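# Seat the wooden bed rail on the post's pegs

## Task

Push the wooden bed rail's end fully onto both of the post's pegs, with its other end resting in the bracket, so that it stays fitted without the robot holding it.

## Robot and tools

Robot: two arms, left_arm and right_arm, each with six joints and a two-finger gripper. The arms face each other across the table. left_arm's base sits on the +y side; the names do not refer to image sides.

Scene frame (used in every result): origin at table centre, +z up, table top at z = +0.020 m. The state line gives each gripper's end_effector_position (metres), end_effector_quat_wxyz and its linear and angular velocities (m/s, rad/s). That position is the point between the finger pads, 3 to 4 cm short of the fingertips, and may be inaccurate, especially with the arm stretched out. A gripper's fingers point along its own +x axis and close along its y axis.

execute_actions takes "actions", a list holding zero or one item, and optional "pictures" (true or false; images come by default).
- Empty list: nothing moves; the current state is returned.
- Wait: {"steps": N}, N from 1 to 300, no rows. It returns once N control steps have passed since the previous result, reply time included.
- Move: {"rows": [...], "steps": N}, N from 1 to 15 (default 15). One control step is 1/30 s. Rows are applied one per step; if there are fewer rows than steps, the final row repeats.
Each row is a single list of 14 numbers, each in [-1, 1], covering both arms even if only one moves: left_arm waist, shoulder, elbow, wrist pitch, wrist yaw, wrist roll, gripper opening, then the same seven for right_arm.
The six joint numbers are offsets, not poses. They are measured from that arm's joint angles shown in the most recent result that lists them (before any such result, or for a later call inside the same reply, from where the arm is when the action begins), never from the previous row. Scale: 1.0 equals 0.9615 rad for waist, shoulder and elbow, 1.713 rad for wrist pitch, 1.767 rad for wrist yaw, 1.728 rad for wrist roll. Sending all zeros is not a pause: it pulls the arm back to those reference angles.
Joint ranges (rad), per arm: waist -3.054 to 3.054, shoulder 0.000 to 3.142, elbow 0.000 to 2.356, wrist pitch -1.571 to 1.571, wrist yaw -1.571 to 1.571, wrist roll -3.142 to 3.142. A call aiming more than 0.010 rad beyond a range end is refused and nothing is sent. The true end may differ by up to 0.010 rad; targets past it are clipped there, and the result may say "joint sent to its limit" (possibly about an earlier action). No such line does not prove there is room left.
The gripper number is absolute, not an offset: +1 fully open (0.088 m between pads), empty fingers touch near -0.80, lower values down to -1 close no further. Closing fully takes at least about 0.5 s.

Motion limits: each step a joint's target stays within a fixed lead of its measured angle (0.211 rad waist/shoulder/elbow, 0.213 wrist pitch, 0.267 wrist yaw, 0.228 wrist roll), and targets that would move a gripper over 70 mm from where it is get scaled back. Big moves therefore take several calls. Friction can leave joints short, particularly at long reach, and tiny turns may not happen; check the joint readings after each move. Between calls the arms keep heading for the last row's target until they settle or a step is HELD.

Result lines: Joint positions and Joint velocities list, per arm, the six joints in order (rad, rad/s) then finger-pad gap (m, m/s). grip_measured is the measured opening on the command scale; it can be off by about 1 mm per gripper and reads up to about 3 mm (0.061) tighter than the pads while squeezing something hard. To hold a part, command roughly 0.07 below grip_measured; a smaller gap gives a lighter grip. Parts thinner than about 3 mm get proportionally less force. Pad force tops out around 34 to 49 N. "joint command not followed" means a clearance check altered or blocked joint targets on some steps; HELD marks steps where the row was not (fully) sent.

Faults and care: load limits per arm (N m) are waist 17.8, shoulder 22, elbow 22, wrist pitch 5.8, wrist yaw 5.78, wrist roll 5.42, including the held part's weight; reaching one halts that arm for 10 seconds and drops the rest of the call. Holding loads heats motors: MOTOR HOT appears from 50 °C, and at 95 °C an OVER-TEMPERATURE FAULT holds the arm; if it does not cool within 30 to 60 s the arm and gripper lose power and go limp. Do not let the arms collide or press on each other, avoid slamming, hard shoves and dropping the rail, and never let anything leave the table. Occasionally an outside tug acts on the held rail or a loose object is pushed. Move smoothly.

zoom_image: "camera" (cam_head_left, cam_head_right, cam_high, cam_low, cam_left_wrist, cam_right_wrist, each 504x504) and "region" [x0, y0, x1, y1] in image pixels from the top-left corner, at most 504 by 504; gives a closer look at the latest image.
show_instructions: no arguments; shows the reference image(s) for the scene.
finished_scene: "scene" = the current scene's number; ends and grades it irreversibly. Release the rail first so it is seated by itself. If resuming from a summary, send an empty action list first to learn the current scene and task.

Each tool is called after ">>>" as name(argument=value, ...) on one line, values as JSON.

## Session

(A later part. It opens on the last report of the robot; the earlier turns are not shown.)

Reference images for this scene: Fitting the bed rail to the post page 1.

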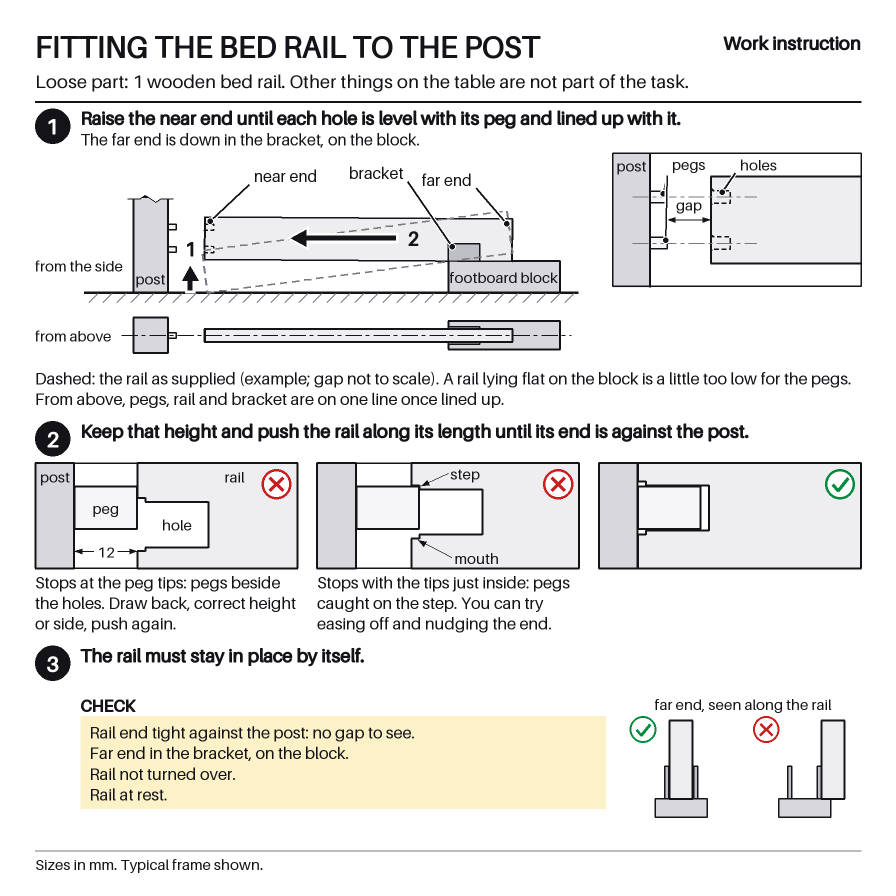

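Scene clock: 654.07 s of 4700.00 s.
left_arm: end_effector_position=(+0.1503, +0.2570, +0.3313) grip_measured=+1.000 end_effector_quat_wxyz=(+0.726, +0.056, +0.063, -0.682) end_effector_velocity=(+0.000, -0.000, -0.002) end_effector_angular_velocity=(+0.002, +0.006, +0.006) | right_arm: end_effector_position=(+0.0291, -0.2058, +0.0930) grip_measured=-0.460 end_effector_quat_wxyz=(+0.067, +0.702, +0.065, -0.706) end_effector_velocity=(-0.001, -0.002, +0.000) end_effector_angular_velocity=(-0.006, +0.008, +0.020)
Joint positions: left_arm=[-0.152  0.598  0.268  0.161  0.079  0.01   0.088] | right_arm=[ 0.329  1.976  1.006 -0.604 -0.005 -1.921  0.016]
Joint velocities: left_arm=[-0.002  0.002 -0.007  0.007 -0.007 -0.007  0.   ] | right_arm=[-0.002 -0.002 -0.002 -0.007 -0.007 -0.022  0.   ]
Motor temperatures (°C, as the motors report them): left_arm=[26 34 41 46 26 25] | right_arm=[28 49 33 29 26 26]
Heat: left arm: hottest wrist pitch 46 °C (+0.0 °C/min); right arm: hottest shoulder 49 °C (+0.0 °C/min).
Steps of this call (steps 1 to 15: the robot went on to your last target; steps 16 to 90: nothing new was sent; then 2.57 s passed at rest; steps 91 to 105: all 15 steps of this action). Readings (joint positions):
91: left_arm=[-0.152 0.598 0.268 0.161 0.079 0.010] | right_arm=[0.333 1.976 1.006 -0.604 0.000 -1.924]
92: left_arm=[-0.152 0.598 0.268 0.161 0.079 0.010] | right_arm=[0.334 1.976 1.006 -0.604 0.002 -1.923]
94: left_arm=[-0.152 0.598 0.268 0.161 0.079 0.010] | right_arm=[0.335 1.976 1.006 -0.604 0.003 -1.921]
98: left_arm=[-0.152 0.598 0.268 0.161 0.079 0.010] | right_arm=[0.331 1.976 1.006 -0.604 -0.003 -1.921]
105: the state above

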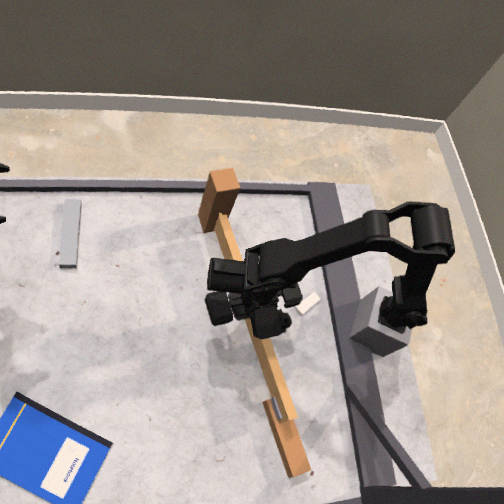

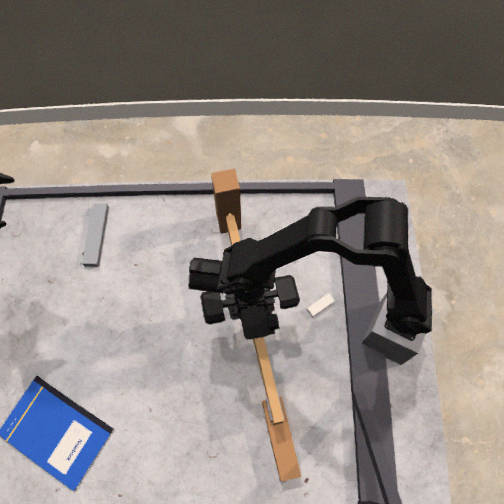

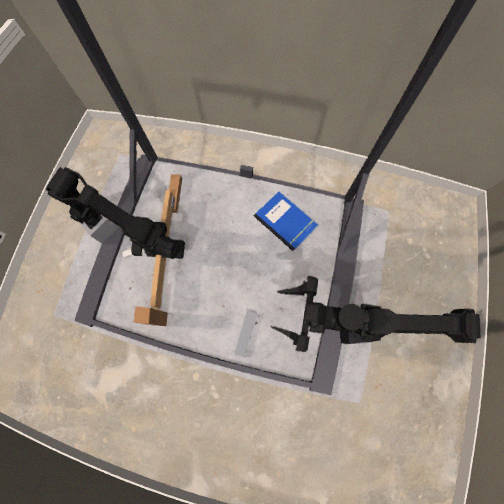

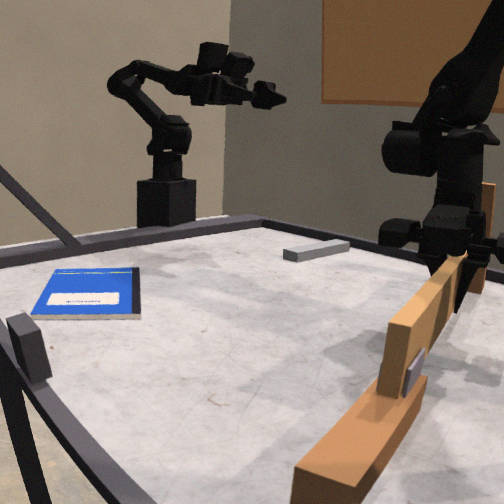

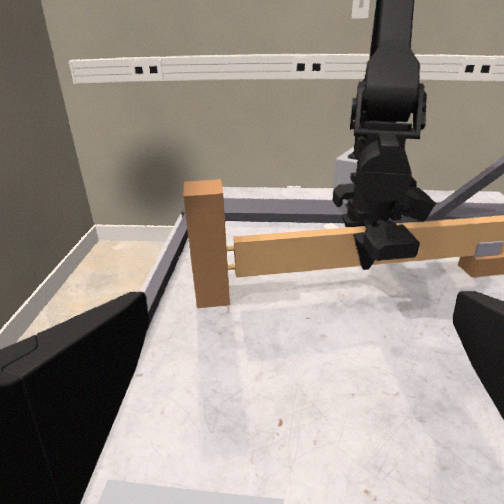

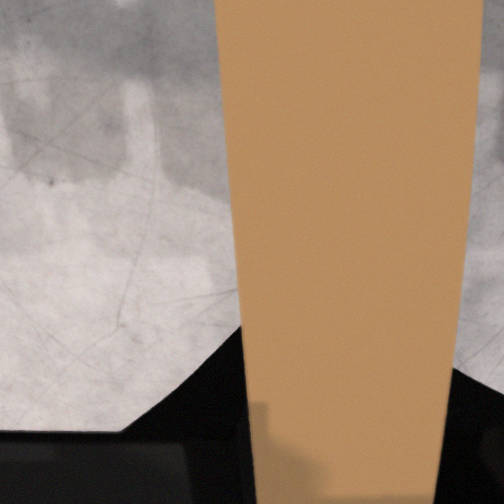

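Didn't release; back off fully and look.

>>> execute_actions(actions=[{"rows":[[0,0,0,0,0,0,1,0.016,-0.01,0.01,0,0.0055,0.003,-0.65]],"steps":10}])

>>> zoom_image(camera="cam_left_wrist", region=[190,220,290,300])

>>> zoom_image(camera="cam_head_right", region=[205,190,265,250])

Scene clock: 657.00 s of 4700.00 s.
left_arm: end_effector_position=(+0.1503, +0.2570, +0.3313) grip_measured=+1.000 end_effector_quat_wxyz=(+0.726, +0.056, +0.063, -0.682) end_effector_velocity=(+0.003, +0.000, +0.001) end_effector_angular_velocity=(-0.007, +0.003, +0.020) | right_arm: end_effector_position=(+0.0267, -0.2054, +0.0930) grip_measured=-0.460 end_effector_quat_wxyz=(+0.072, +0.705, +0.069, -0.702) end_effector_velocity=(-0.003, -0.004, -0.002) end_effector_angular_velocity=(-0.016, +0.010, +0.010)
Joint positions: left_arm=[-0.152  0.598  0.268  0.161  0.079  0.01   0.088] | right_arm=[ 0.341  1.976  1.006 -0.604  0.004 -1.921  0.016]
Joint velocities: left_arm=[-0.002 -0.002 -0.002  0.007 -0.022 -0.007  0.   ] | right_arm=[ 0.002  0.002 -0.007 -0.007 -0.007 -0.007 -0.   ]
Motor temperatures (°C, as the motors report them): left_arm=[26 34 41 46 26 25] | right_arm=[28 49 33 29 26 26]
Heat: left arm: hottest wrist pitch 46 °C (+0.0 °C/min); right arm: hottest shoulder 49 °C (+0.0 °C/min).
Steps of this call (steps 1 to 15: the robot went on to your last target; steps 16 to 78: nothing new was sent; steps 79 to 88: all 10 steps of this action). Readings (joint positions):
79: left_arm=[-0.152 0.598 0.268 0.161 0.079 0.010] | right_arm=[0.331 1.976 1.006 -0.604 -0.003 -1.921]
80: left_arm=[-0.152 0.598 0.268 0.161 0.079 0.010] | right_arm=[0.334 1.976 1.006 -0.604 0.002 -1.921]
82: left_arm=[-0.152 0.598 0.268 0.161 0.079 0.010] | right_arm=[0.337 1.976 1.006 -0.604 0.004 -1.921]
86: left_arm=[-0.152 0.598 0.268 0.161 0.079 0.010] | right_arm=[0.341 1.976 1.006 -0.604 0.004 -1.921]
88: the state above

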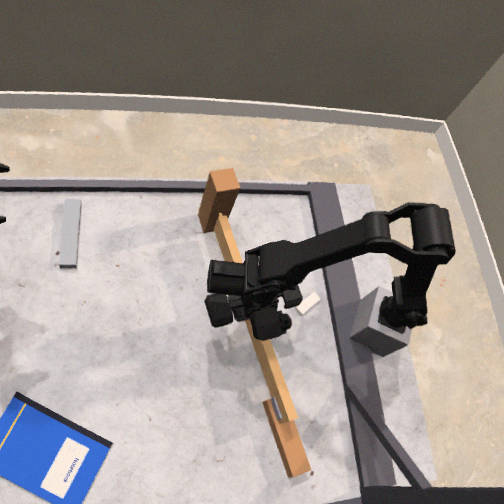

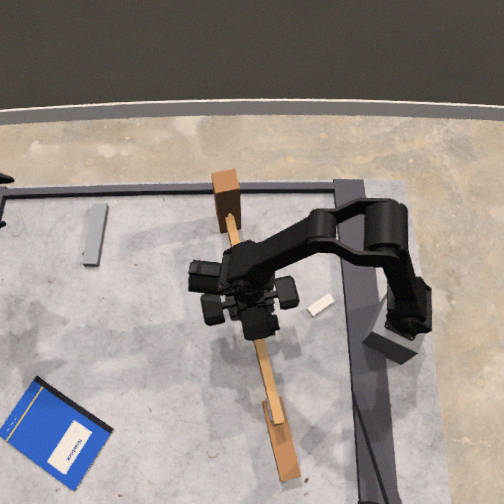

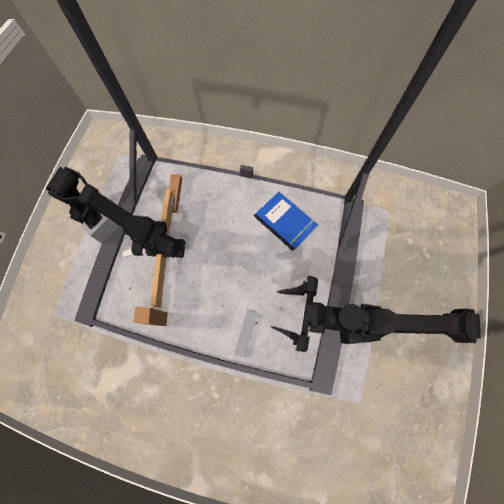

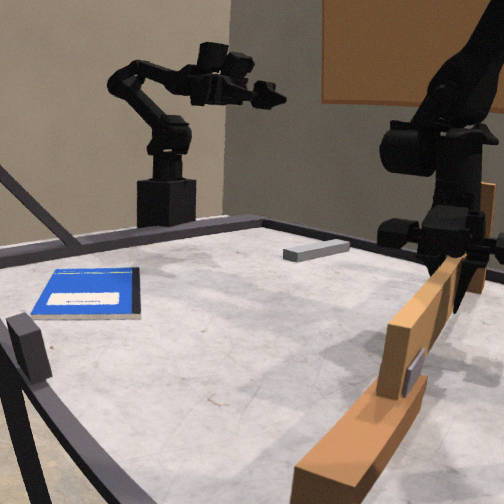

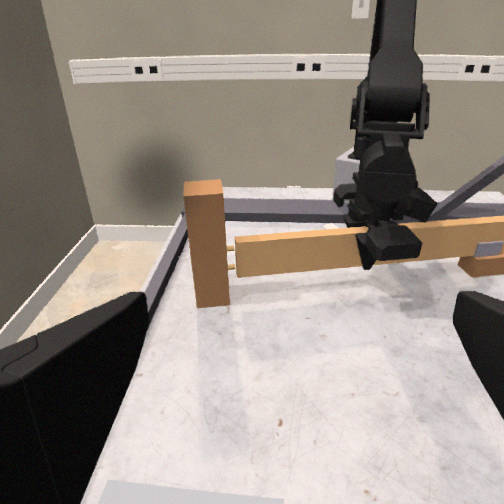

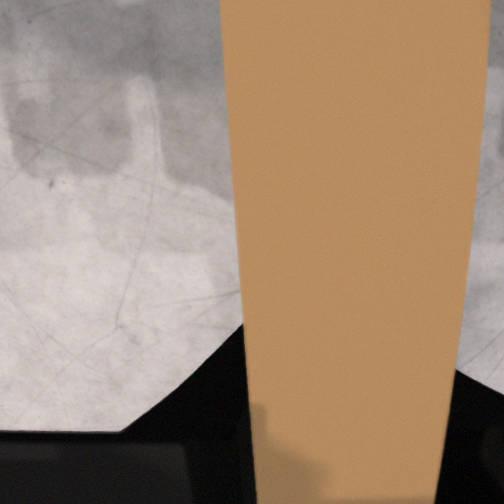

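Region (190, 220, 290, 300) of cam_left_wrist's 504x504 image, scaled by 5.040, with more detail than that image has; it fills the top 403 rows of this view, and the rest is white.

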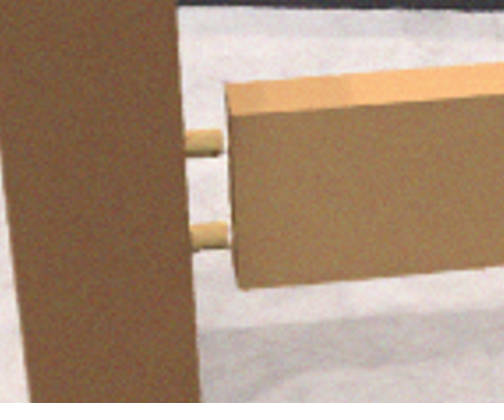

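Region (205, 190, 265, 250) of cam_head_right's 504x504 image, scaled by 8.400, with more detail than that image has.

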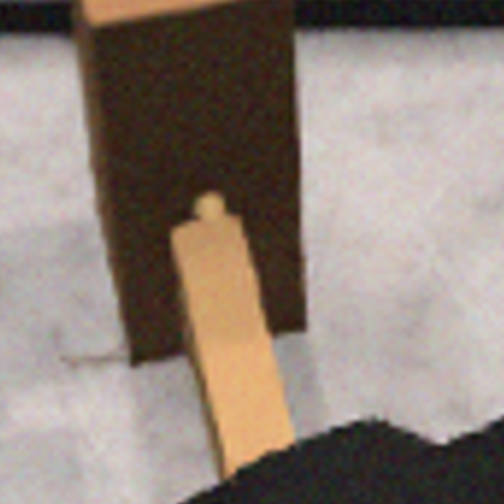

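>>> execute_actions(actions=[{"rows":[[0,0,0,0,0,0,1,0.003,-0.01,0.01,0,0.001,0.0065,-0.65],[0,0,0,0,0,0,1,0.003,-0.01,0.01,0,0.001,0.0065,-0.65],[0,0,0,0,0,0,1,0.003,-0.01,0.01,0,0.001,0.0065,-0.65],[0,0,0,0,0,0,1,0.003,-0.01,0.01,0,0.001,0.0065,-0.65],[0,0,0,0,0,0,1,-0.018,-0.01,0.01,0,0.001,0.003,-0.65],[0,0,0,0,0,0,1,-0.02,-0.01,0.01,0,0.001,0.003,-0.65],[0,0,0,0,0,0,1,-0.022,-0.01,0.01,0,0.001,0.003,-0.65],[0,0,0,0,0,0,1,-0.024,-0.01,0.01,0,0.001,0.003,-0.65],[0,0,0,0,0,0,1,-0.026,-0.01,0.01,0,0.001,0.003,-0.65],[0,0,0,0,0,0,1,-0.028,-0.01,0.01,0,0.001,0.003,-0.65],[0,0,0,0,0,0,1,-0.03,-0.01,0.01,0,0.001,0.003,-0.65]],"steps":15}])

>>> zoom_image(camera="cam_left_wrist", region=[190,220,290,300])

>>> zoom_image(camera="cam_head_right", region=[205,190,265,250])

Scene clock: 664.33 s of 4700.00 s.
left_arm: end_effector_position=(+0.1503, +0.2570, +0.3313) grip_measured=+1.000 end_effector_quat_wxyz=(+0.726, +0.056, +0.063, -0.682) end_effector_velocity=(+0.000, +0.000, +0.000) end_effector_angular_velocity=(+0.002, +0.006, +0.006) | right_arm: end_effector_position=(+0.0289, -0.2058, +0.0930) grip_measured=-0.460 end_effector_quat_wxyz=(+0.067, +0.703, +0.065, -0.705) end_effector_velocity=(-0.001, -0.002, +0.000) end_effector_angular_velocity=(-0.006, +0.008, -0.010)
Joint positions: left_arm=[-0.152  0.598  0.268  0.161  0.079  0.01   0.088] | right_arm=[ 0.331  1.976  1.006 -0.604 -0.003 -1.919  0.016]
Joint velocities: left_arm=[-0.002 -0.002  0.002 -0.007 -0.007 -0.007  0.   ] | right_arm=[-0.002 -0.002 -0.002 -0.007 -0.007  0.007  0.   ]
Motor temperatures (°C, as the motors report them): left_arm=[26 34 41 46 26 25] | right_arm=[28 49 33 29 26 26]
Heat: left arm: hottest wrist pitch 46 °C (+0.0 °C/min); right arm: hottest shoulder 49 °C (+0.0 °C/min).
Steps of this call (steps 1 to 15: the robot went on to your last target; steps 16 to 90: nothing new was sent; then 3.83 s passed at rest; steps 91 to 105: all 15 steps of this action). Readings (joint positions):
91: left_arm=[-0.152 0.598 0.268 0.161 0.079 0.010] | right_arm=[0.342 1.976 1.006 -0.604 0.004 -1.920]
92: left_arm=[-0.152 0.598 0.268 0.161 0.079 0.010] | right_arm=[0.342 1.976 1.006 -0.604 0.004 -1.920]
94: left_arm=[-0.152 0.598 0.268 0.161 0.079 0.010] | right_arm=[0.342 1.976 1.006 -0.604 0.004 -1.919]
98: left_arm=[-0.152 0.598 0.268 0.161 0.079 0.010] | right_arm=[0.333 1.976 1.006 -0.604 0.001 -1.919]
105: the state above

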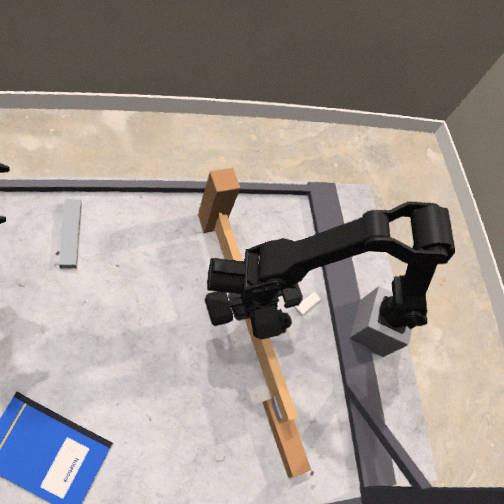

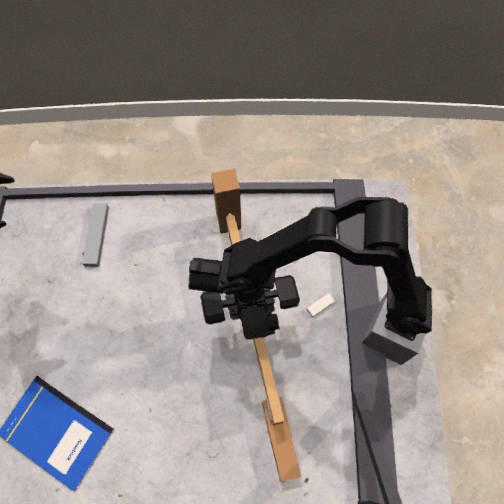

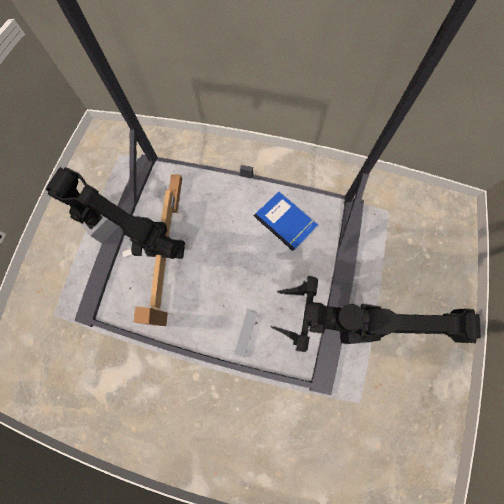

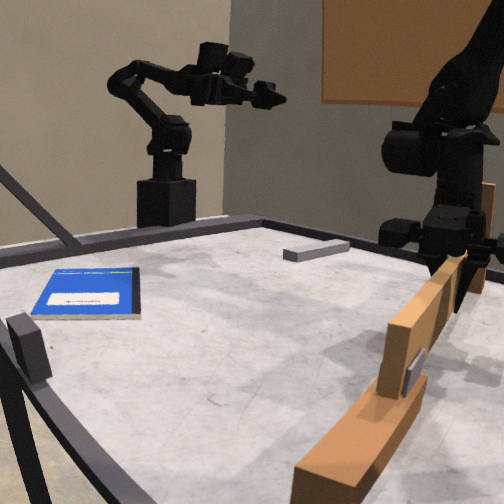

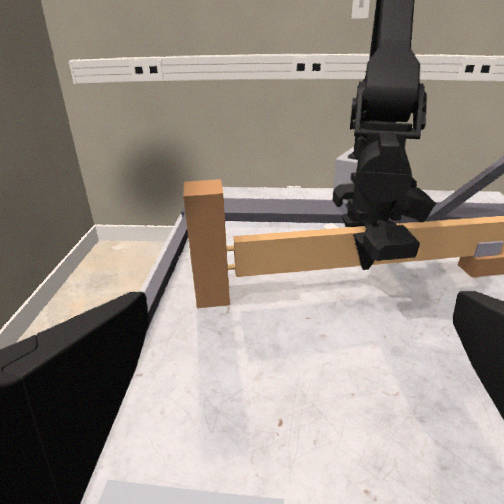

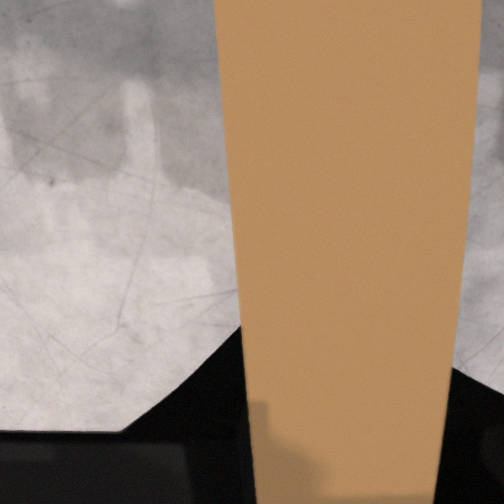

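Region (190, 220, 290, 300) of cam_left_wrist's 504x504 image, scaled by 5.040, with more detail than that image has; it fills the top 403 rows of this view, and the rest is white.

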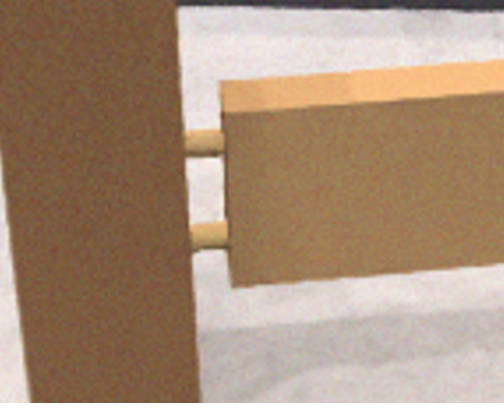

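Region (205, 190, 265, 250) of cam_head_right's 504x504 image, scaled by 8.400, with more detail than that image has.

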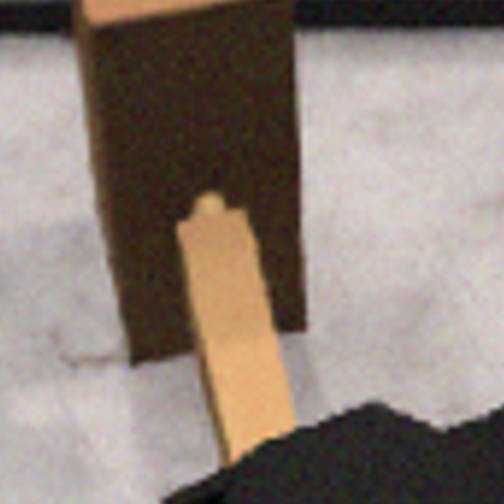

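>>> execute_actions(actions=[{"rows":[[0,0,0,0,0,0,1,0.014,-0.01,0.01,0,0.002,0.0,-0.65],[0,0,0,0,0,0,1,0.014,-0.01,0.01,0,0.002,0.0,-0.65],[0,0,0,0,0,0,1,0.014,-0.01,0.01,0,0.002,0.008,-0.65],[0,0,0,0,0,0,1,0.014,-0.01,0.01,0,0.002,0.008,-0.65],[0,0,0,0,0,0,1,0.014,-0.01,0.01,0,0.002,0.008,-0.65],[0,0,0,0,0,0,1,0.014,-0.01,0.01,0,0.002,0.008,-0.65],[0,0,0,0,0,0,1,0.014,-0.01,0.01,0,0.002,0.004,-0.65]],"steps":10}])

>>> zoom_image(camera="cam_left_wrist", region=[190,220,290,300])

>>> zoom_image(camera="cam_head_right", region=[205,190,265,250])

Scene clock: 671.27 s of 4700.00 s.
left_arm: end_effector_position=(+0.1503, +0.2570, +0.3313) grip_measured=+1.000 end_effector_quat_wxyz=(+0.726, +0.056, +0.063, -0.682) end_effector_velocity=(+0.000, +0.000, +0.001) end_effector_angular_velocity=(-0.008, +0.005, +0.006) | right_arm: end_effector_position=(+0.0270, -0.2055, +0.0930) grip_measured=-0.460 end_effector_quat_wxyz=(+0.070, +0.705, +0.067, -0.703) end_effector_velocity=(-0.002, -0.004, -0.001) end_effector_angular_velocity=(-0.011, +0.009, +0.024)
Joint positions: left_arm=[-0.152  0.598  0.268  0.161  0.079  0.01   0.088] | right_arm=[ 0.34   1.976  1.006 -0.604  0.003 -1.917  0.016]
Joint velocities: left_arm=[-0.002 -0.002 -0.002  0.007 -0.007 -0.007  0.   ] | right_arm=[ 0.002 -0.002 -0.007 -0.007 -0.007 -0.022 -0.   ]
Motor temperatures (°C, as the motors report them): left_arm=[26 34 41 46 26 25] | right_arm=[28 49 33 29 26 26]
Heat: left arm: hottest wrist pitch 46 °C (+0.0 °C/min); right arm: hottest shoulder 49 °C (+0.0 °C/min).
Steps of this call (steps 1 to 15: the robot went on to your last target; steps 16 to 90: nothing new was sent; then 3.60 s passed at rest; steps 91 to 100: all 10 steps of this action). Readings (joint positions):
91: left_arm=[-0.152 0.598 0.268 0.161 0.079 0.010] | right_arm=[0.332 1.976 1.006 -0.604 -0.002 -1.919]
92: left_arm=[-0.152 0.598 0.268 0.161 0.079 0.010] | right_arm=[0.334 1.976 1.006 -0.604 0.002 -1.919]
94: left_arm=[-0.152 0.598 0.268 0.161 0.079 0.010] | right_arm=[0.336 1.976 1.006 -0.604 0.003 -1.919]
98: left_arm=[-0.152 0.598 0.268 0.161 0.079 0.010] | right_arm=[0.339 1.976 1.006 -0.604 0.003 -1.917]
100: the state above

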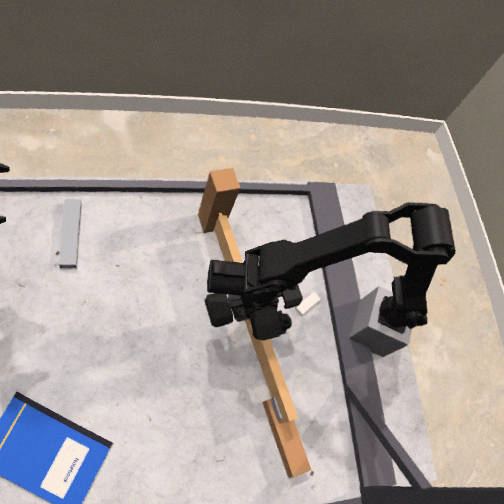

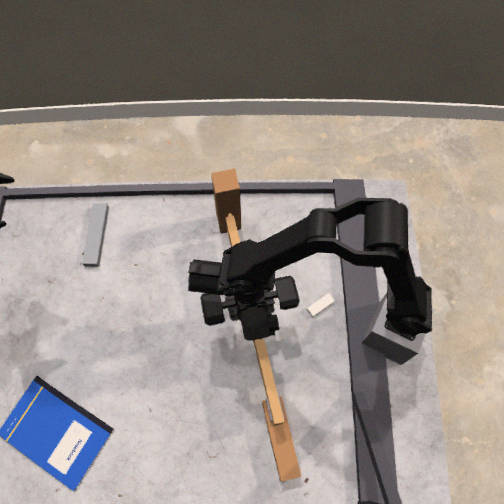

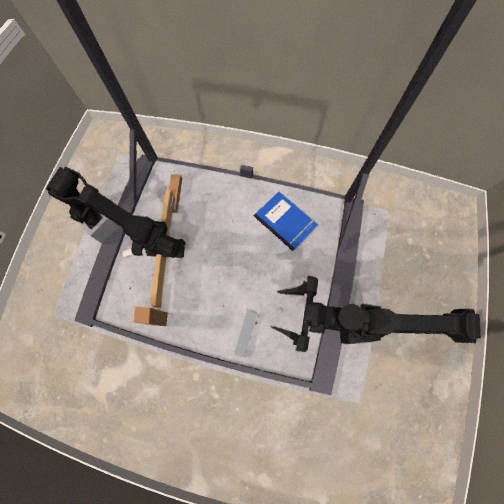

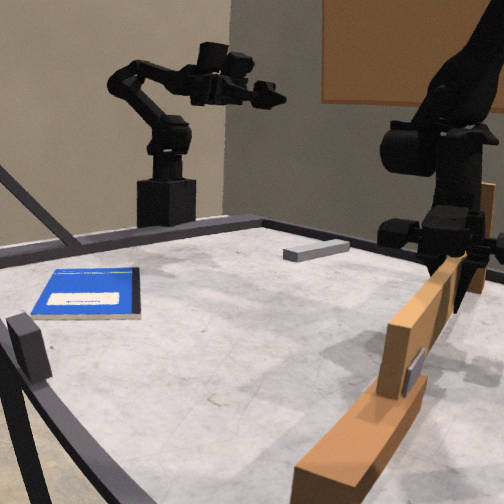

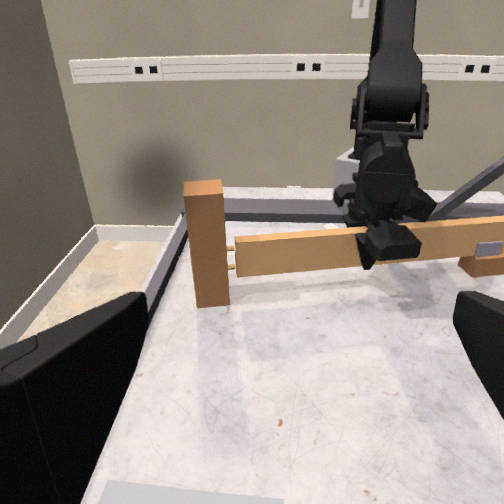

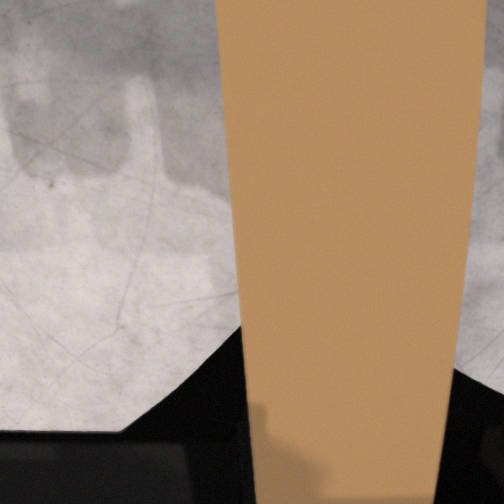

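Region (190, 220, 290, 300) of cam_left_wrist's 504x504 image, scaled by 5.040, with more detail than that image has; it fills the top 403 rows of this view, and the rest is white.

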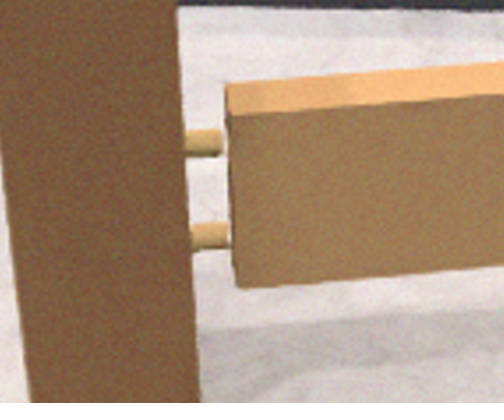

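Region (205, 190, 265, 250) of cam_head_right's 504x504 image, scaled by 8.400, with more detail than that image has.

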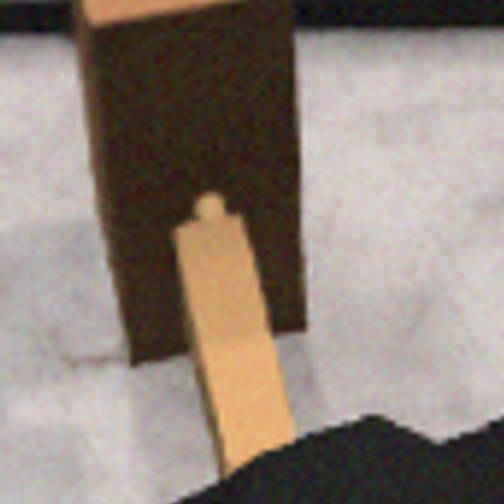

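>>> execute_actions(actions=[{"rows":[[0,0,0,0,0,0,1,0.003,-0.01,0.01,0,-0.0025,0.002,-0.65]],"steps":8}])

>>> zoom_image(camera="cam_left_wrist", region=[190,220,290,300])

>>> zoom_image(camera="cam_head_right", region=[205,190,265,250])

Scene clock: 674.83 s of 4700.00 s.
left_arm: end_effector_position=(+0.1503, +0.2570, +0.3313) grip_measured=+1.000 end_effector_quat_wxyz=(+0.726, +0.056, +0.063, -0.682) end_effector_velocity=(+0.000, +0.001, -0.002) end_effector_angular_velocity=(+0.007, +0.007, +0.006) | right_arm: end_effector_position=(+0.0270, -0.2055, +0.0930) grip_measured=-0.460 end_effector_quat_wxyz=(+0.070, +0.705, +0.067, -0.703) end_effector_velocity=(-0.001, -0.002, +0.000) end_effector_angular_velocity=(-0.006, +0.008, +0.005)
Joint positions: left_arm=[-0.152  0.598  0.268  0.161  0.079  0.01   0.088] | right_arm=[ 0.34   1.976  1.006 -0.604  0.003 -1.917  0.016]
Joint velocities: left_arm=[-0.002 -0.002 -0.002 -0.007 -0.007 -0.007  0.   ] | right_arm=[-0.002 -0.002 -0.002 -0.007 -0.007 -0.007 -0.   ]
Motor temperatures (°C, as the motors report them): left_arm=[26 34 41 46 26 25] | right_arm=[28 49 33 29 26 26]
Heat: left arm: hottest wrist pitch 46 °C (+0.0 °C/min); right arm: hottest shoulder 49 °C (+0.0 °C/min).
Steps of this call (steps 1 to 15: the robot went on to your last target; steps 16 to 90: nothing new was sent; then 0.30 s passed at rest; steps 91 to 98: all 8 steps of this action). Readings (joint positions):
91: left_arm=[-0.152 0.598 0.268 0.161 0.079 0.010] | right_arm=[0.340 1.976 1.006 -0.604 0.003 -1.917]
92: left_arm=[-0.152 0.598 0.268 0.161 0.079 0.010] | right_arm=[0.340 1.976 1.006 -0.604 0.003 -1.917]
94: left_arm=[-0.152 0.598 0.268 0.161 0.079 0.010] | right_arm=[0.340 1.976 1.006 -0.604 0.003 -1.917]
98: the state above

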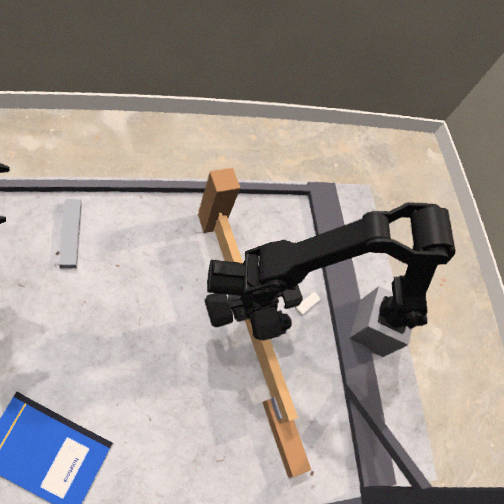

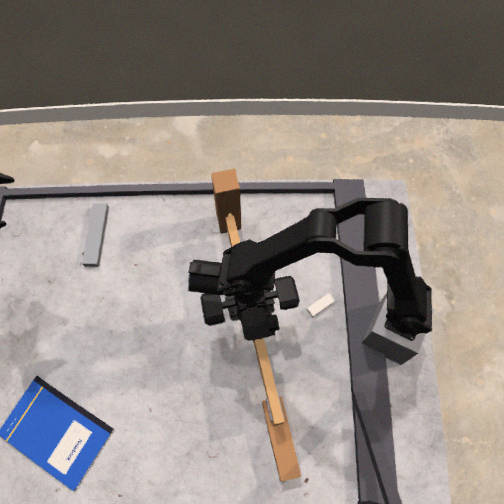

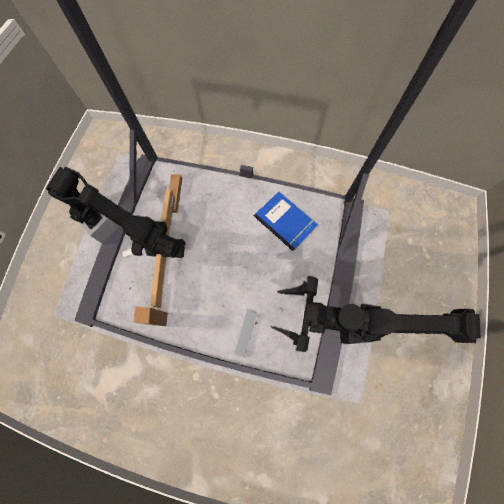

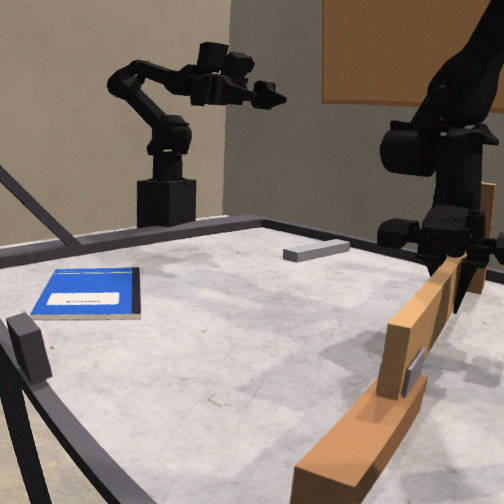

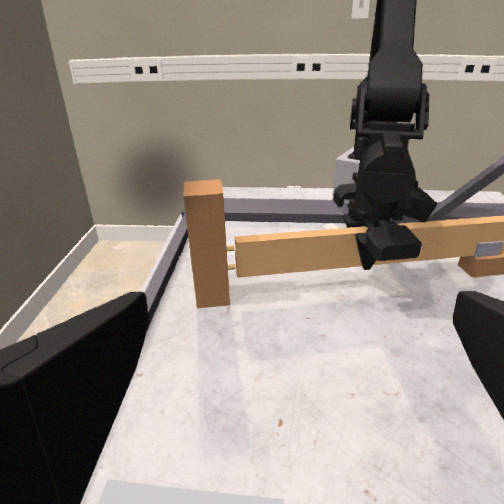

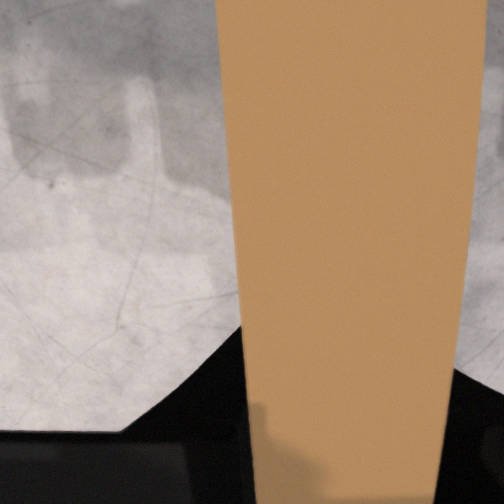

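Region (190, 220, 290, 300) of cam_left_wrist's 504x504 image, scaled by 5.040, with more detail than that image has; it fills the top 403 rows of this view, and the rest is white.

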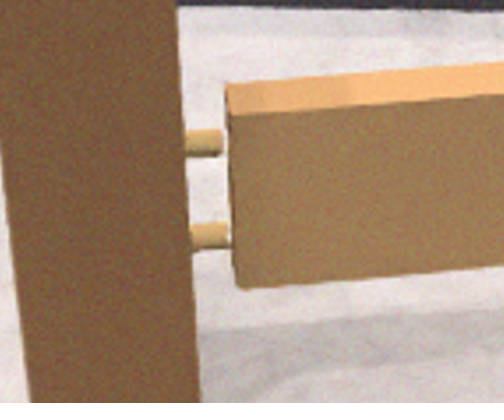

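Region (205, 190, 265, 250) of cam_head_right's 504x504 image, scaled by 8.400, with more detail than that image has.

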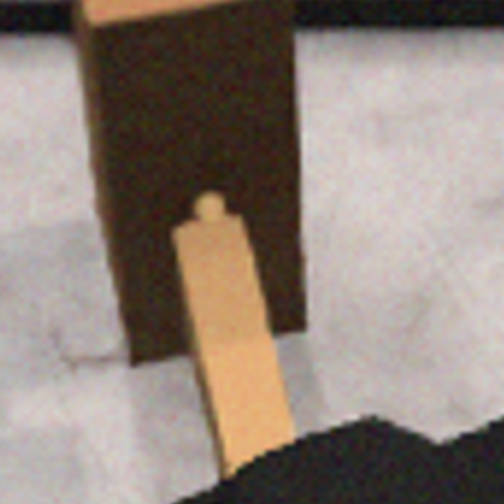

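>>> execute_actions(actions=[{"rows":[[0,0,0,0,0,0,1,0.003,-0.01,0.01,0,-0.005,0.003,-0.65],[0,0,0,0,0,0,1,0.003,-0.01,0.01,0,-0.005,0.003,-0.65],[0,0,0,0,0,0,1,0.003,-0.01,0.01,0,-0.005,0.003,-0.65],[0,0,0,0,0,0,1,0.003,-0.01,0.01,0,-0.005,0.003,-0.65],[0,0,0,0,0,0,1,0.003,-0.01,0.01,0,-0.001,0.003,-0.65]],"steps":8}], pictures=false)

Scene clock: 677.40 s of 4700.00 s.
left_arm: end_effector_position=(+0.1503, +0.2570, +0.3313) grip_measured=+1.000 end_effector_quat_wxyz=(+0.726, +0.056, +0.063, -0.682) end_effector_velocity=(+0.002, +0.000, -0.003) end_effector_angular_velocity=(+0.012, +0.008, +0.011) | right_arm: end_effector_position=(+0.0270, -0.2055, +0.0930) grip_measured=-0.460 end_effector_quat_wxyz=(+0.070, +0.705, +0.067, -0.703) end_effector_velocity=(-0.001, -0.002, +0.000) end_effector_angular_velocity=(-0.006, +0.008, +0.005)
Joint positions: left_arm=[-0.152  0.598  0.268  0.161  0.079  0.01   0.088] | right_arm=[ 0.34   1.976  1.006 -0.604  0.003 -1.917  0.016]
Joint velocities: left_arm=[ 0.002  0.002 -0.002 -0.007 -0.007 -0.007  0.   ] | right_arm=[-0.002 -0.002 -0.002 -0.007 -0.007 -0.007 -0.   ]
Motor temperatures (°C, as the motors report them): left_arm=[26 34 41 46 26 25] | right_arm=[28 49 33 29 26 26]
Heat: left arm: hottest wrist pitch 46 °C (+0.0 °C/min); right arm: hottest shoulder 49 °C (+0.0 °C/min).
Steps of this call (steps 1 to 15: the robot went on to your last target; steps 16 to 69: nothing new was sent; steps 70 to 77: all 8 steps of this action). Readings (joint positions):
70: left_arm=[-0.152 0.598 0.268 0.161 0.079 0.010] | right_arm=[0.340 1.976 1.006 -0.604 0.003 -1.917]
71: left_arm=[-0.152 0.598 0.268 0.161 0.079 0.010] | right_arm=[0.340 1.976 1.006 -0.604 0.003 -1.917]
73: left_arm=[-0.152 0.598 0.268 0.161 0.079 0.010] | right_arm=[0.340 1.976 1.006 -0.604 0.003 -1.917]
77: the state above

>>> execute_actions(actions=[{"rows":[[0,0,0,0,0,0,1,0.003,-0.01,0.01,0,-0.008,0.003,-0.65],[0,0,0,0,0,0,1,0.003,-0.01,0.01,0,-0.008,0.003,-0.65],[0,0,0,0,0,0,1,0.003,-0.01,0.01,0,-0.008,0.003,-0.65],[0,0,0,0,0,0,1,0.003,-0.01,0.01,0,-0.008,0.003,-0.65],[0,0,0,0,0,0,1,0.003,-0.01,0.01,0,-0.001,0.003,-0.65]],"steps":8}], pictures=false)

Scene clock: 679.80 s of 4700.00 s.
left_arm: end_effector_position=(+0.1503, +0.2570, +0.3313) grip_measured=+1.000 end_effector_quat_wxyz=(+0.726, +0.056, +0.063, -0.682) end_effector_velocity=(-0.001, +0.001, -0.005) end_effector_angular_velocity=(+0.021, +0.009, +0.001) | right_arm: end_effector_position=(+0.0265, -0.2054, +0.0930) grip_measured=-0.460 end_effector_quat_wxyz=(+0.070, +0.704, +0.067, -0.704) end_effector_velocity=(+0.002, +0.001, +0.000) end_effector_angular_velocity=(+0.006, -0.008, +0.005)
Joint positions: left_arm=[-0.152  0.598  0.268  0.161  0.079  0.01   0.088] | right_arm=[ 0.34   1.976  1.006 -0.604  0.    -1.917  0.016]
Joint velocities: left_arm=[-0.007 -0.002 -0.002 -0.022 -0.007 -0.007  0.   ] | right_arm=[-0.002 -0.002 -0.002  0.007  0.007 -0.007 -0.   ]
Motor temperatures (°C, as the motors report them): left_arm=[26 34 41 46 26 25] | right_arm=[28 49 33 29 26 26]
Heat: left arm: hottest wrist pitch 46 °C (+0.0 °C/min); right arm: hottest shoulder 49 °C (+0.0 °C/min).
Steps of this call (steps 1 to 15: the robot went on to your last target; steps 16 to 64: nothing new was sent; steps 65 to 72: all 8 steps of this action). Readings (joint positions):
65: left_arm=[-0.152 0.598 0.268 0.161 0.079 0.010] | right_arm=[0.340 1.976 1.006 -0.604 0.003 -1.917]
66: left_arm=[-0.152 0.598 0.268 0.161 0.079 0.010] | right_arm=[0.340 1.976 1.006 -0.604 0.003 -1.917]
68: left_arm=[-0.152 0.598 0.268 0.161 0.079 0.010] | right_arm=[0.340 1.976 1.006 -0.604 0.000 -1.917]
72: the state above

Good; approach.

>>> execute_actions(actions=[{"rows":[[0,0,0,0,0,0,1,-0.016,-0.01,0.01,0,0.001,0.003,-0.65],[0,0,0,0,0,0,1,-0.018,-0.01,0.01,0,0.001,0.003,-0.65],[0,0,0,0,0,0,1,-0.02,-0.01,0.01,0,0.001,0.003,-0.65],[0,0,0,0,0,0,1,-0.022,-0.01,0.01,0,0.001,0.003,-0.65],[0,0,0,0,0,0,1,-0.024,-0.01,0.01,0,0.001,0.003,-0.65],[0,0,0,0,0,0,1,-0.026,-0.01,0.01,0,0.001,0.003,-0.65],[0,0,0,0,0,0,1,-0.028,-0.01,0.01,0,0.001,0.003,-0.65],[0,0,0,0,0,0,1,-0.03,-0.01,0.01,0,0.001,0.003,-0.65],[0,0,0,0,0,0,1,-0.032,-0.01,0.01,0,0.001,0.003,-0.65]],"steps":15}])

>>> zoom_image(camera="cam_left_wrist", region=[190,220,290,300])

>>> zoom_image(camera="cam_head_right", region=[205,190,265,250])

Scene clock: 685.70 s of 4700.00 s.
left_arm: end_effector_position=(+0.1503, +0.2570, +0.3313) grip_measured=+1.000 end_effector_quat_wxyz=(+0.726, +0.056, +0.063, -0.682) end_effector_velocity=(-0.003, +0.001, -0.001) end_effector_angular_velocity=(+0.003, -0.006, -0.016) | right_arm: end_effector_position=(+0.0306, -0.2061, +0.0930) grip_measured=-0.460 end_effector_quat_wxyz=(+0.064, +0.703, +0.062, -0.706) end_effector_velocity=(-0.000, +0.001, +0.000) end_effector_angular_velocity=(+0.008, +0.006, -0.010)
Joint positions: left_arm=[-0.152  0.598  0.268  0.161  0.079  0.01   0.088] | right_arm=[ 0.325  1.976  1.006 -0.604 -0.004 -1.918  0.016]
Joint velocities: left_arm=[-0.007 -0.007 -0.002 -0.007  0.007  0.007  0.   ] | right_arm=[-0.002 -0.002 -0.002  0.007 -0.007  0.007 -0.   ]
Motor temperatures (°C, as the motors report them): left_arm=[26 34 41 46 26 25] | right_arm=[27 49 33 29 26 26]
Heat: left arm: hottest wrist pitch 46 °C (+0.0 °C/min); right arm: hottest shoulder 49 °C (+0.0 °C/min).
Steps of this call (steps 1 to 15: the robot went on to your last target; steps 16 to 90: nothing new was sent; then 2.40 s passed at rest; steps 91 to 105: all 15 steps of this action). Readings (joint positions):
91: left_arm=[-0.152 0.598 0.268 0.161 0.079 0.010] | right_arm=[0.339 1.976 1.006 -0.604 0.001 -1.917]
92: left_arm=[-0.152 0.598 0.268 0.161 0.079 0.010] | right_arm=[0.338 1.976 1.006 -0.604 0.001 -1.917]
94: left_arm=[-0.152 0.598 0.268 0.161 0.079 0.010] | right_arm=[0.332 1.976 1.006 -0.604 0.001 -1.917]
98: left_arm=[-0.152 0.598 0.268 0.161 0.079 0.010] | right_arm=[0.326 1.976 1.006 -0.604 -0.001 -1.917]
105: the state above

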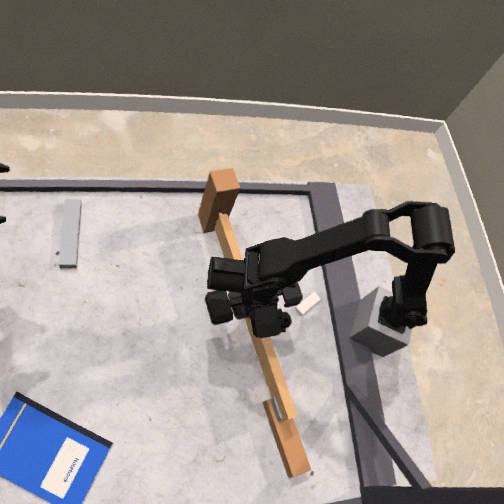

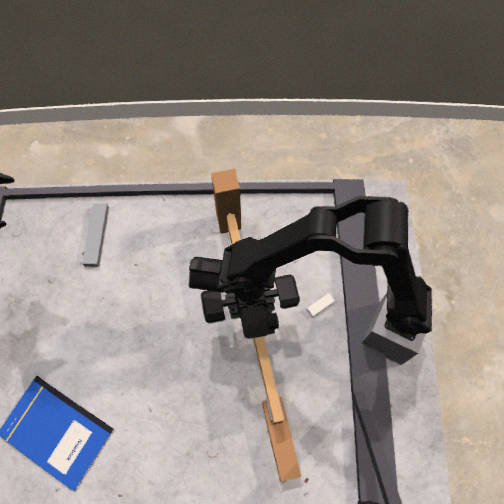

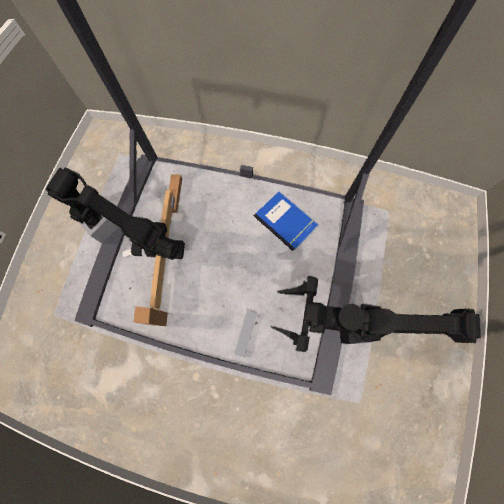

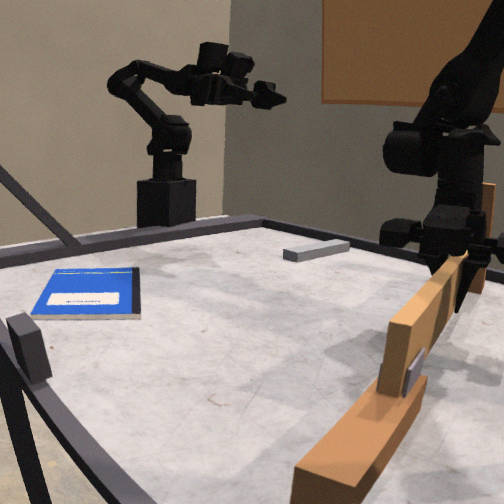

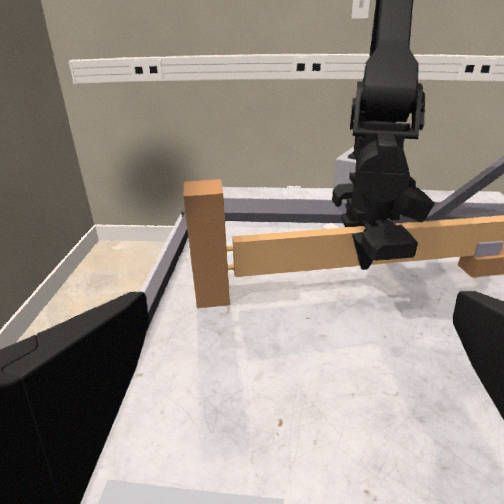

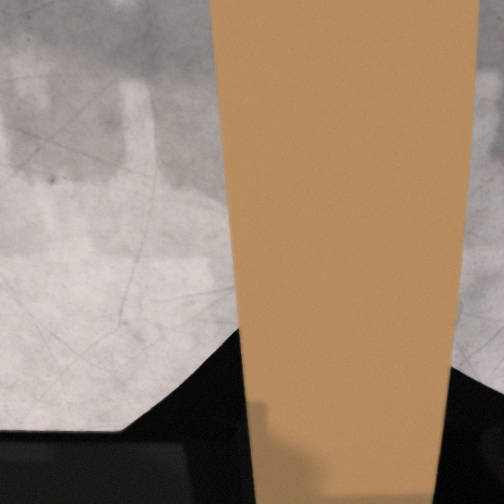

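Region (190, 220, 290, 300) of cam_left_wrist's 504x504 image, scaled by 5.040, with more detail than that image has; it fills the top 403 rows of this view, and the rest is white.

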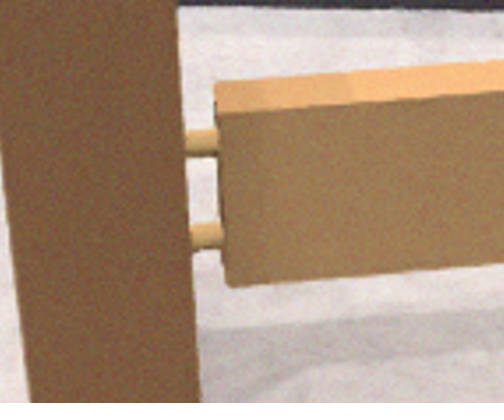

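Region (205, 190, 265, 250) of cam_head_right's 504x504 image, scaled by 8.400, with more detail than that image has.

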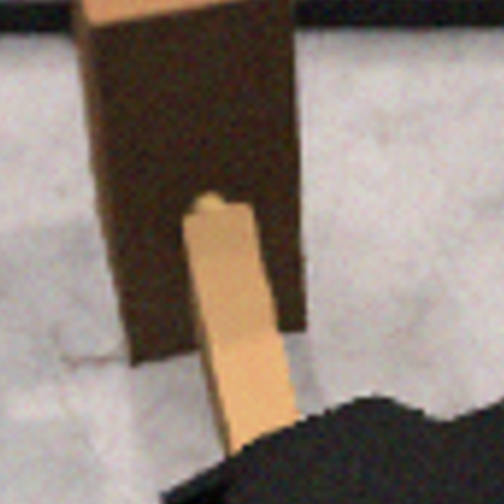

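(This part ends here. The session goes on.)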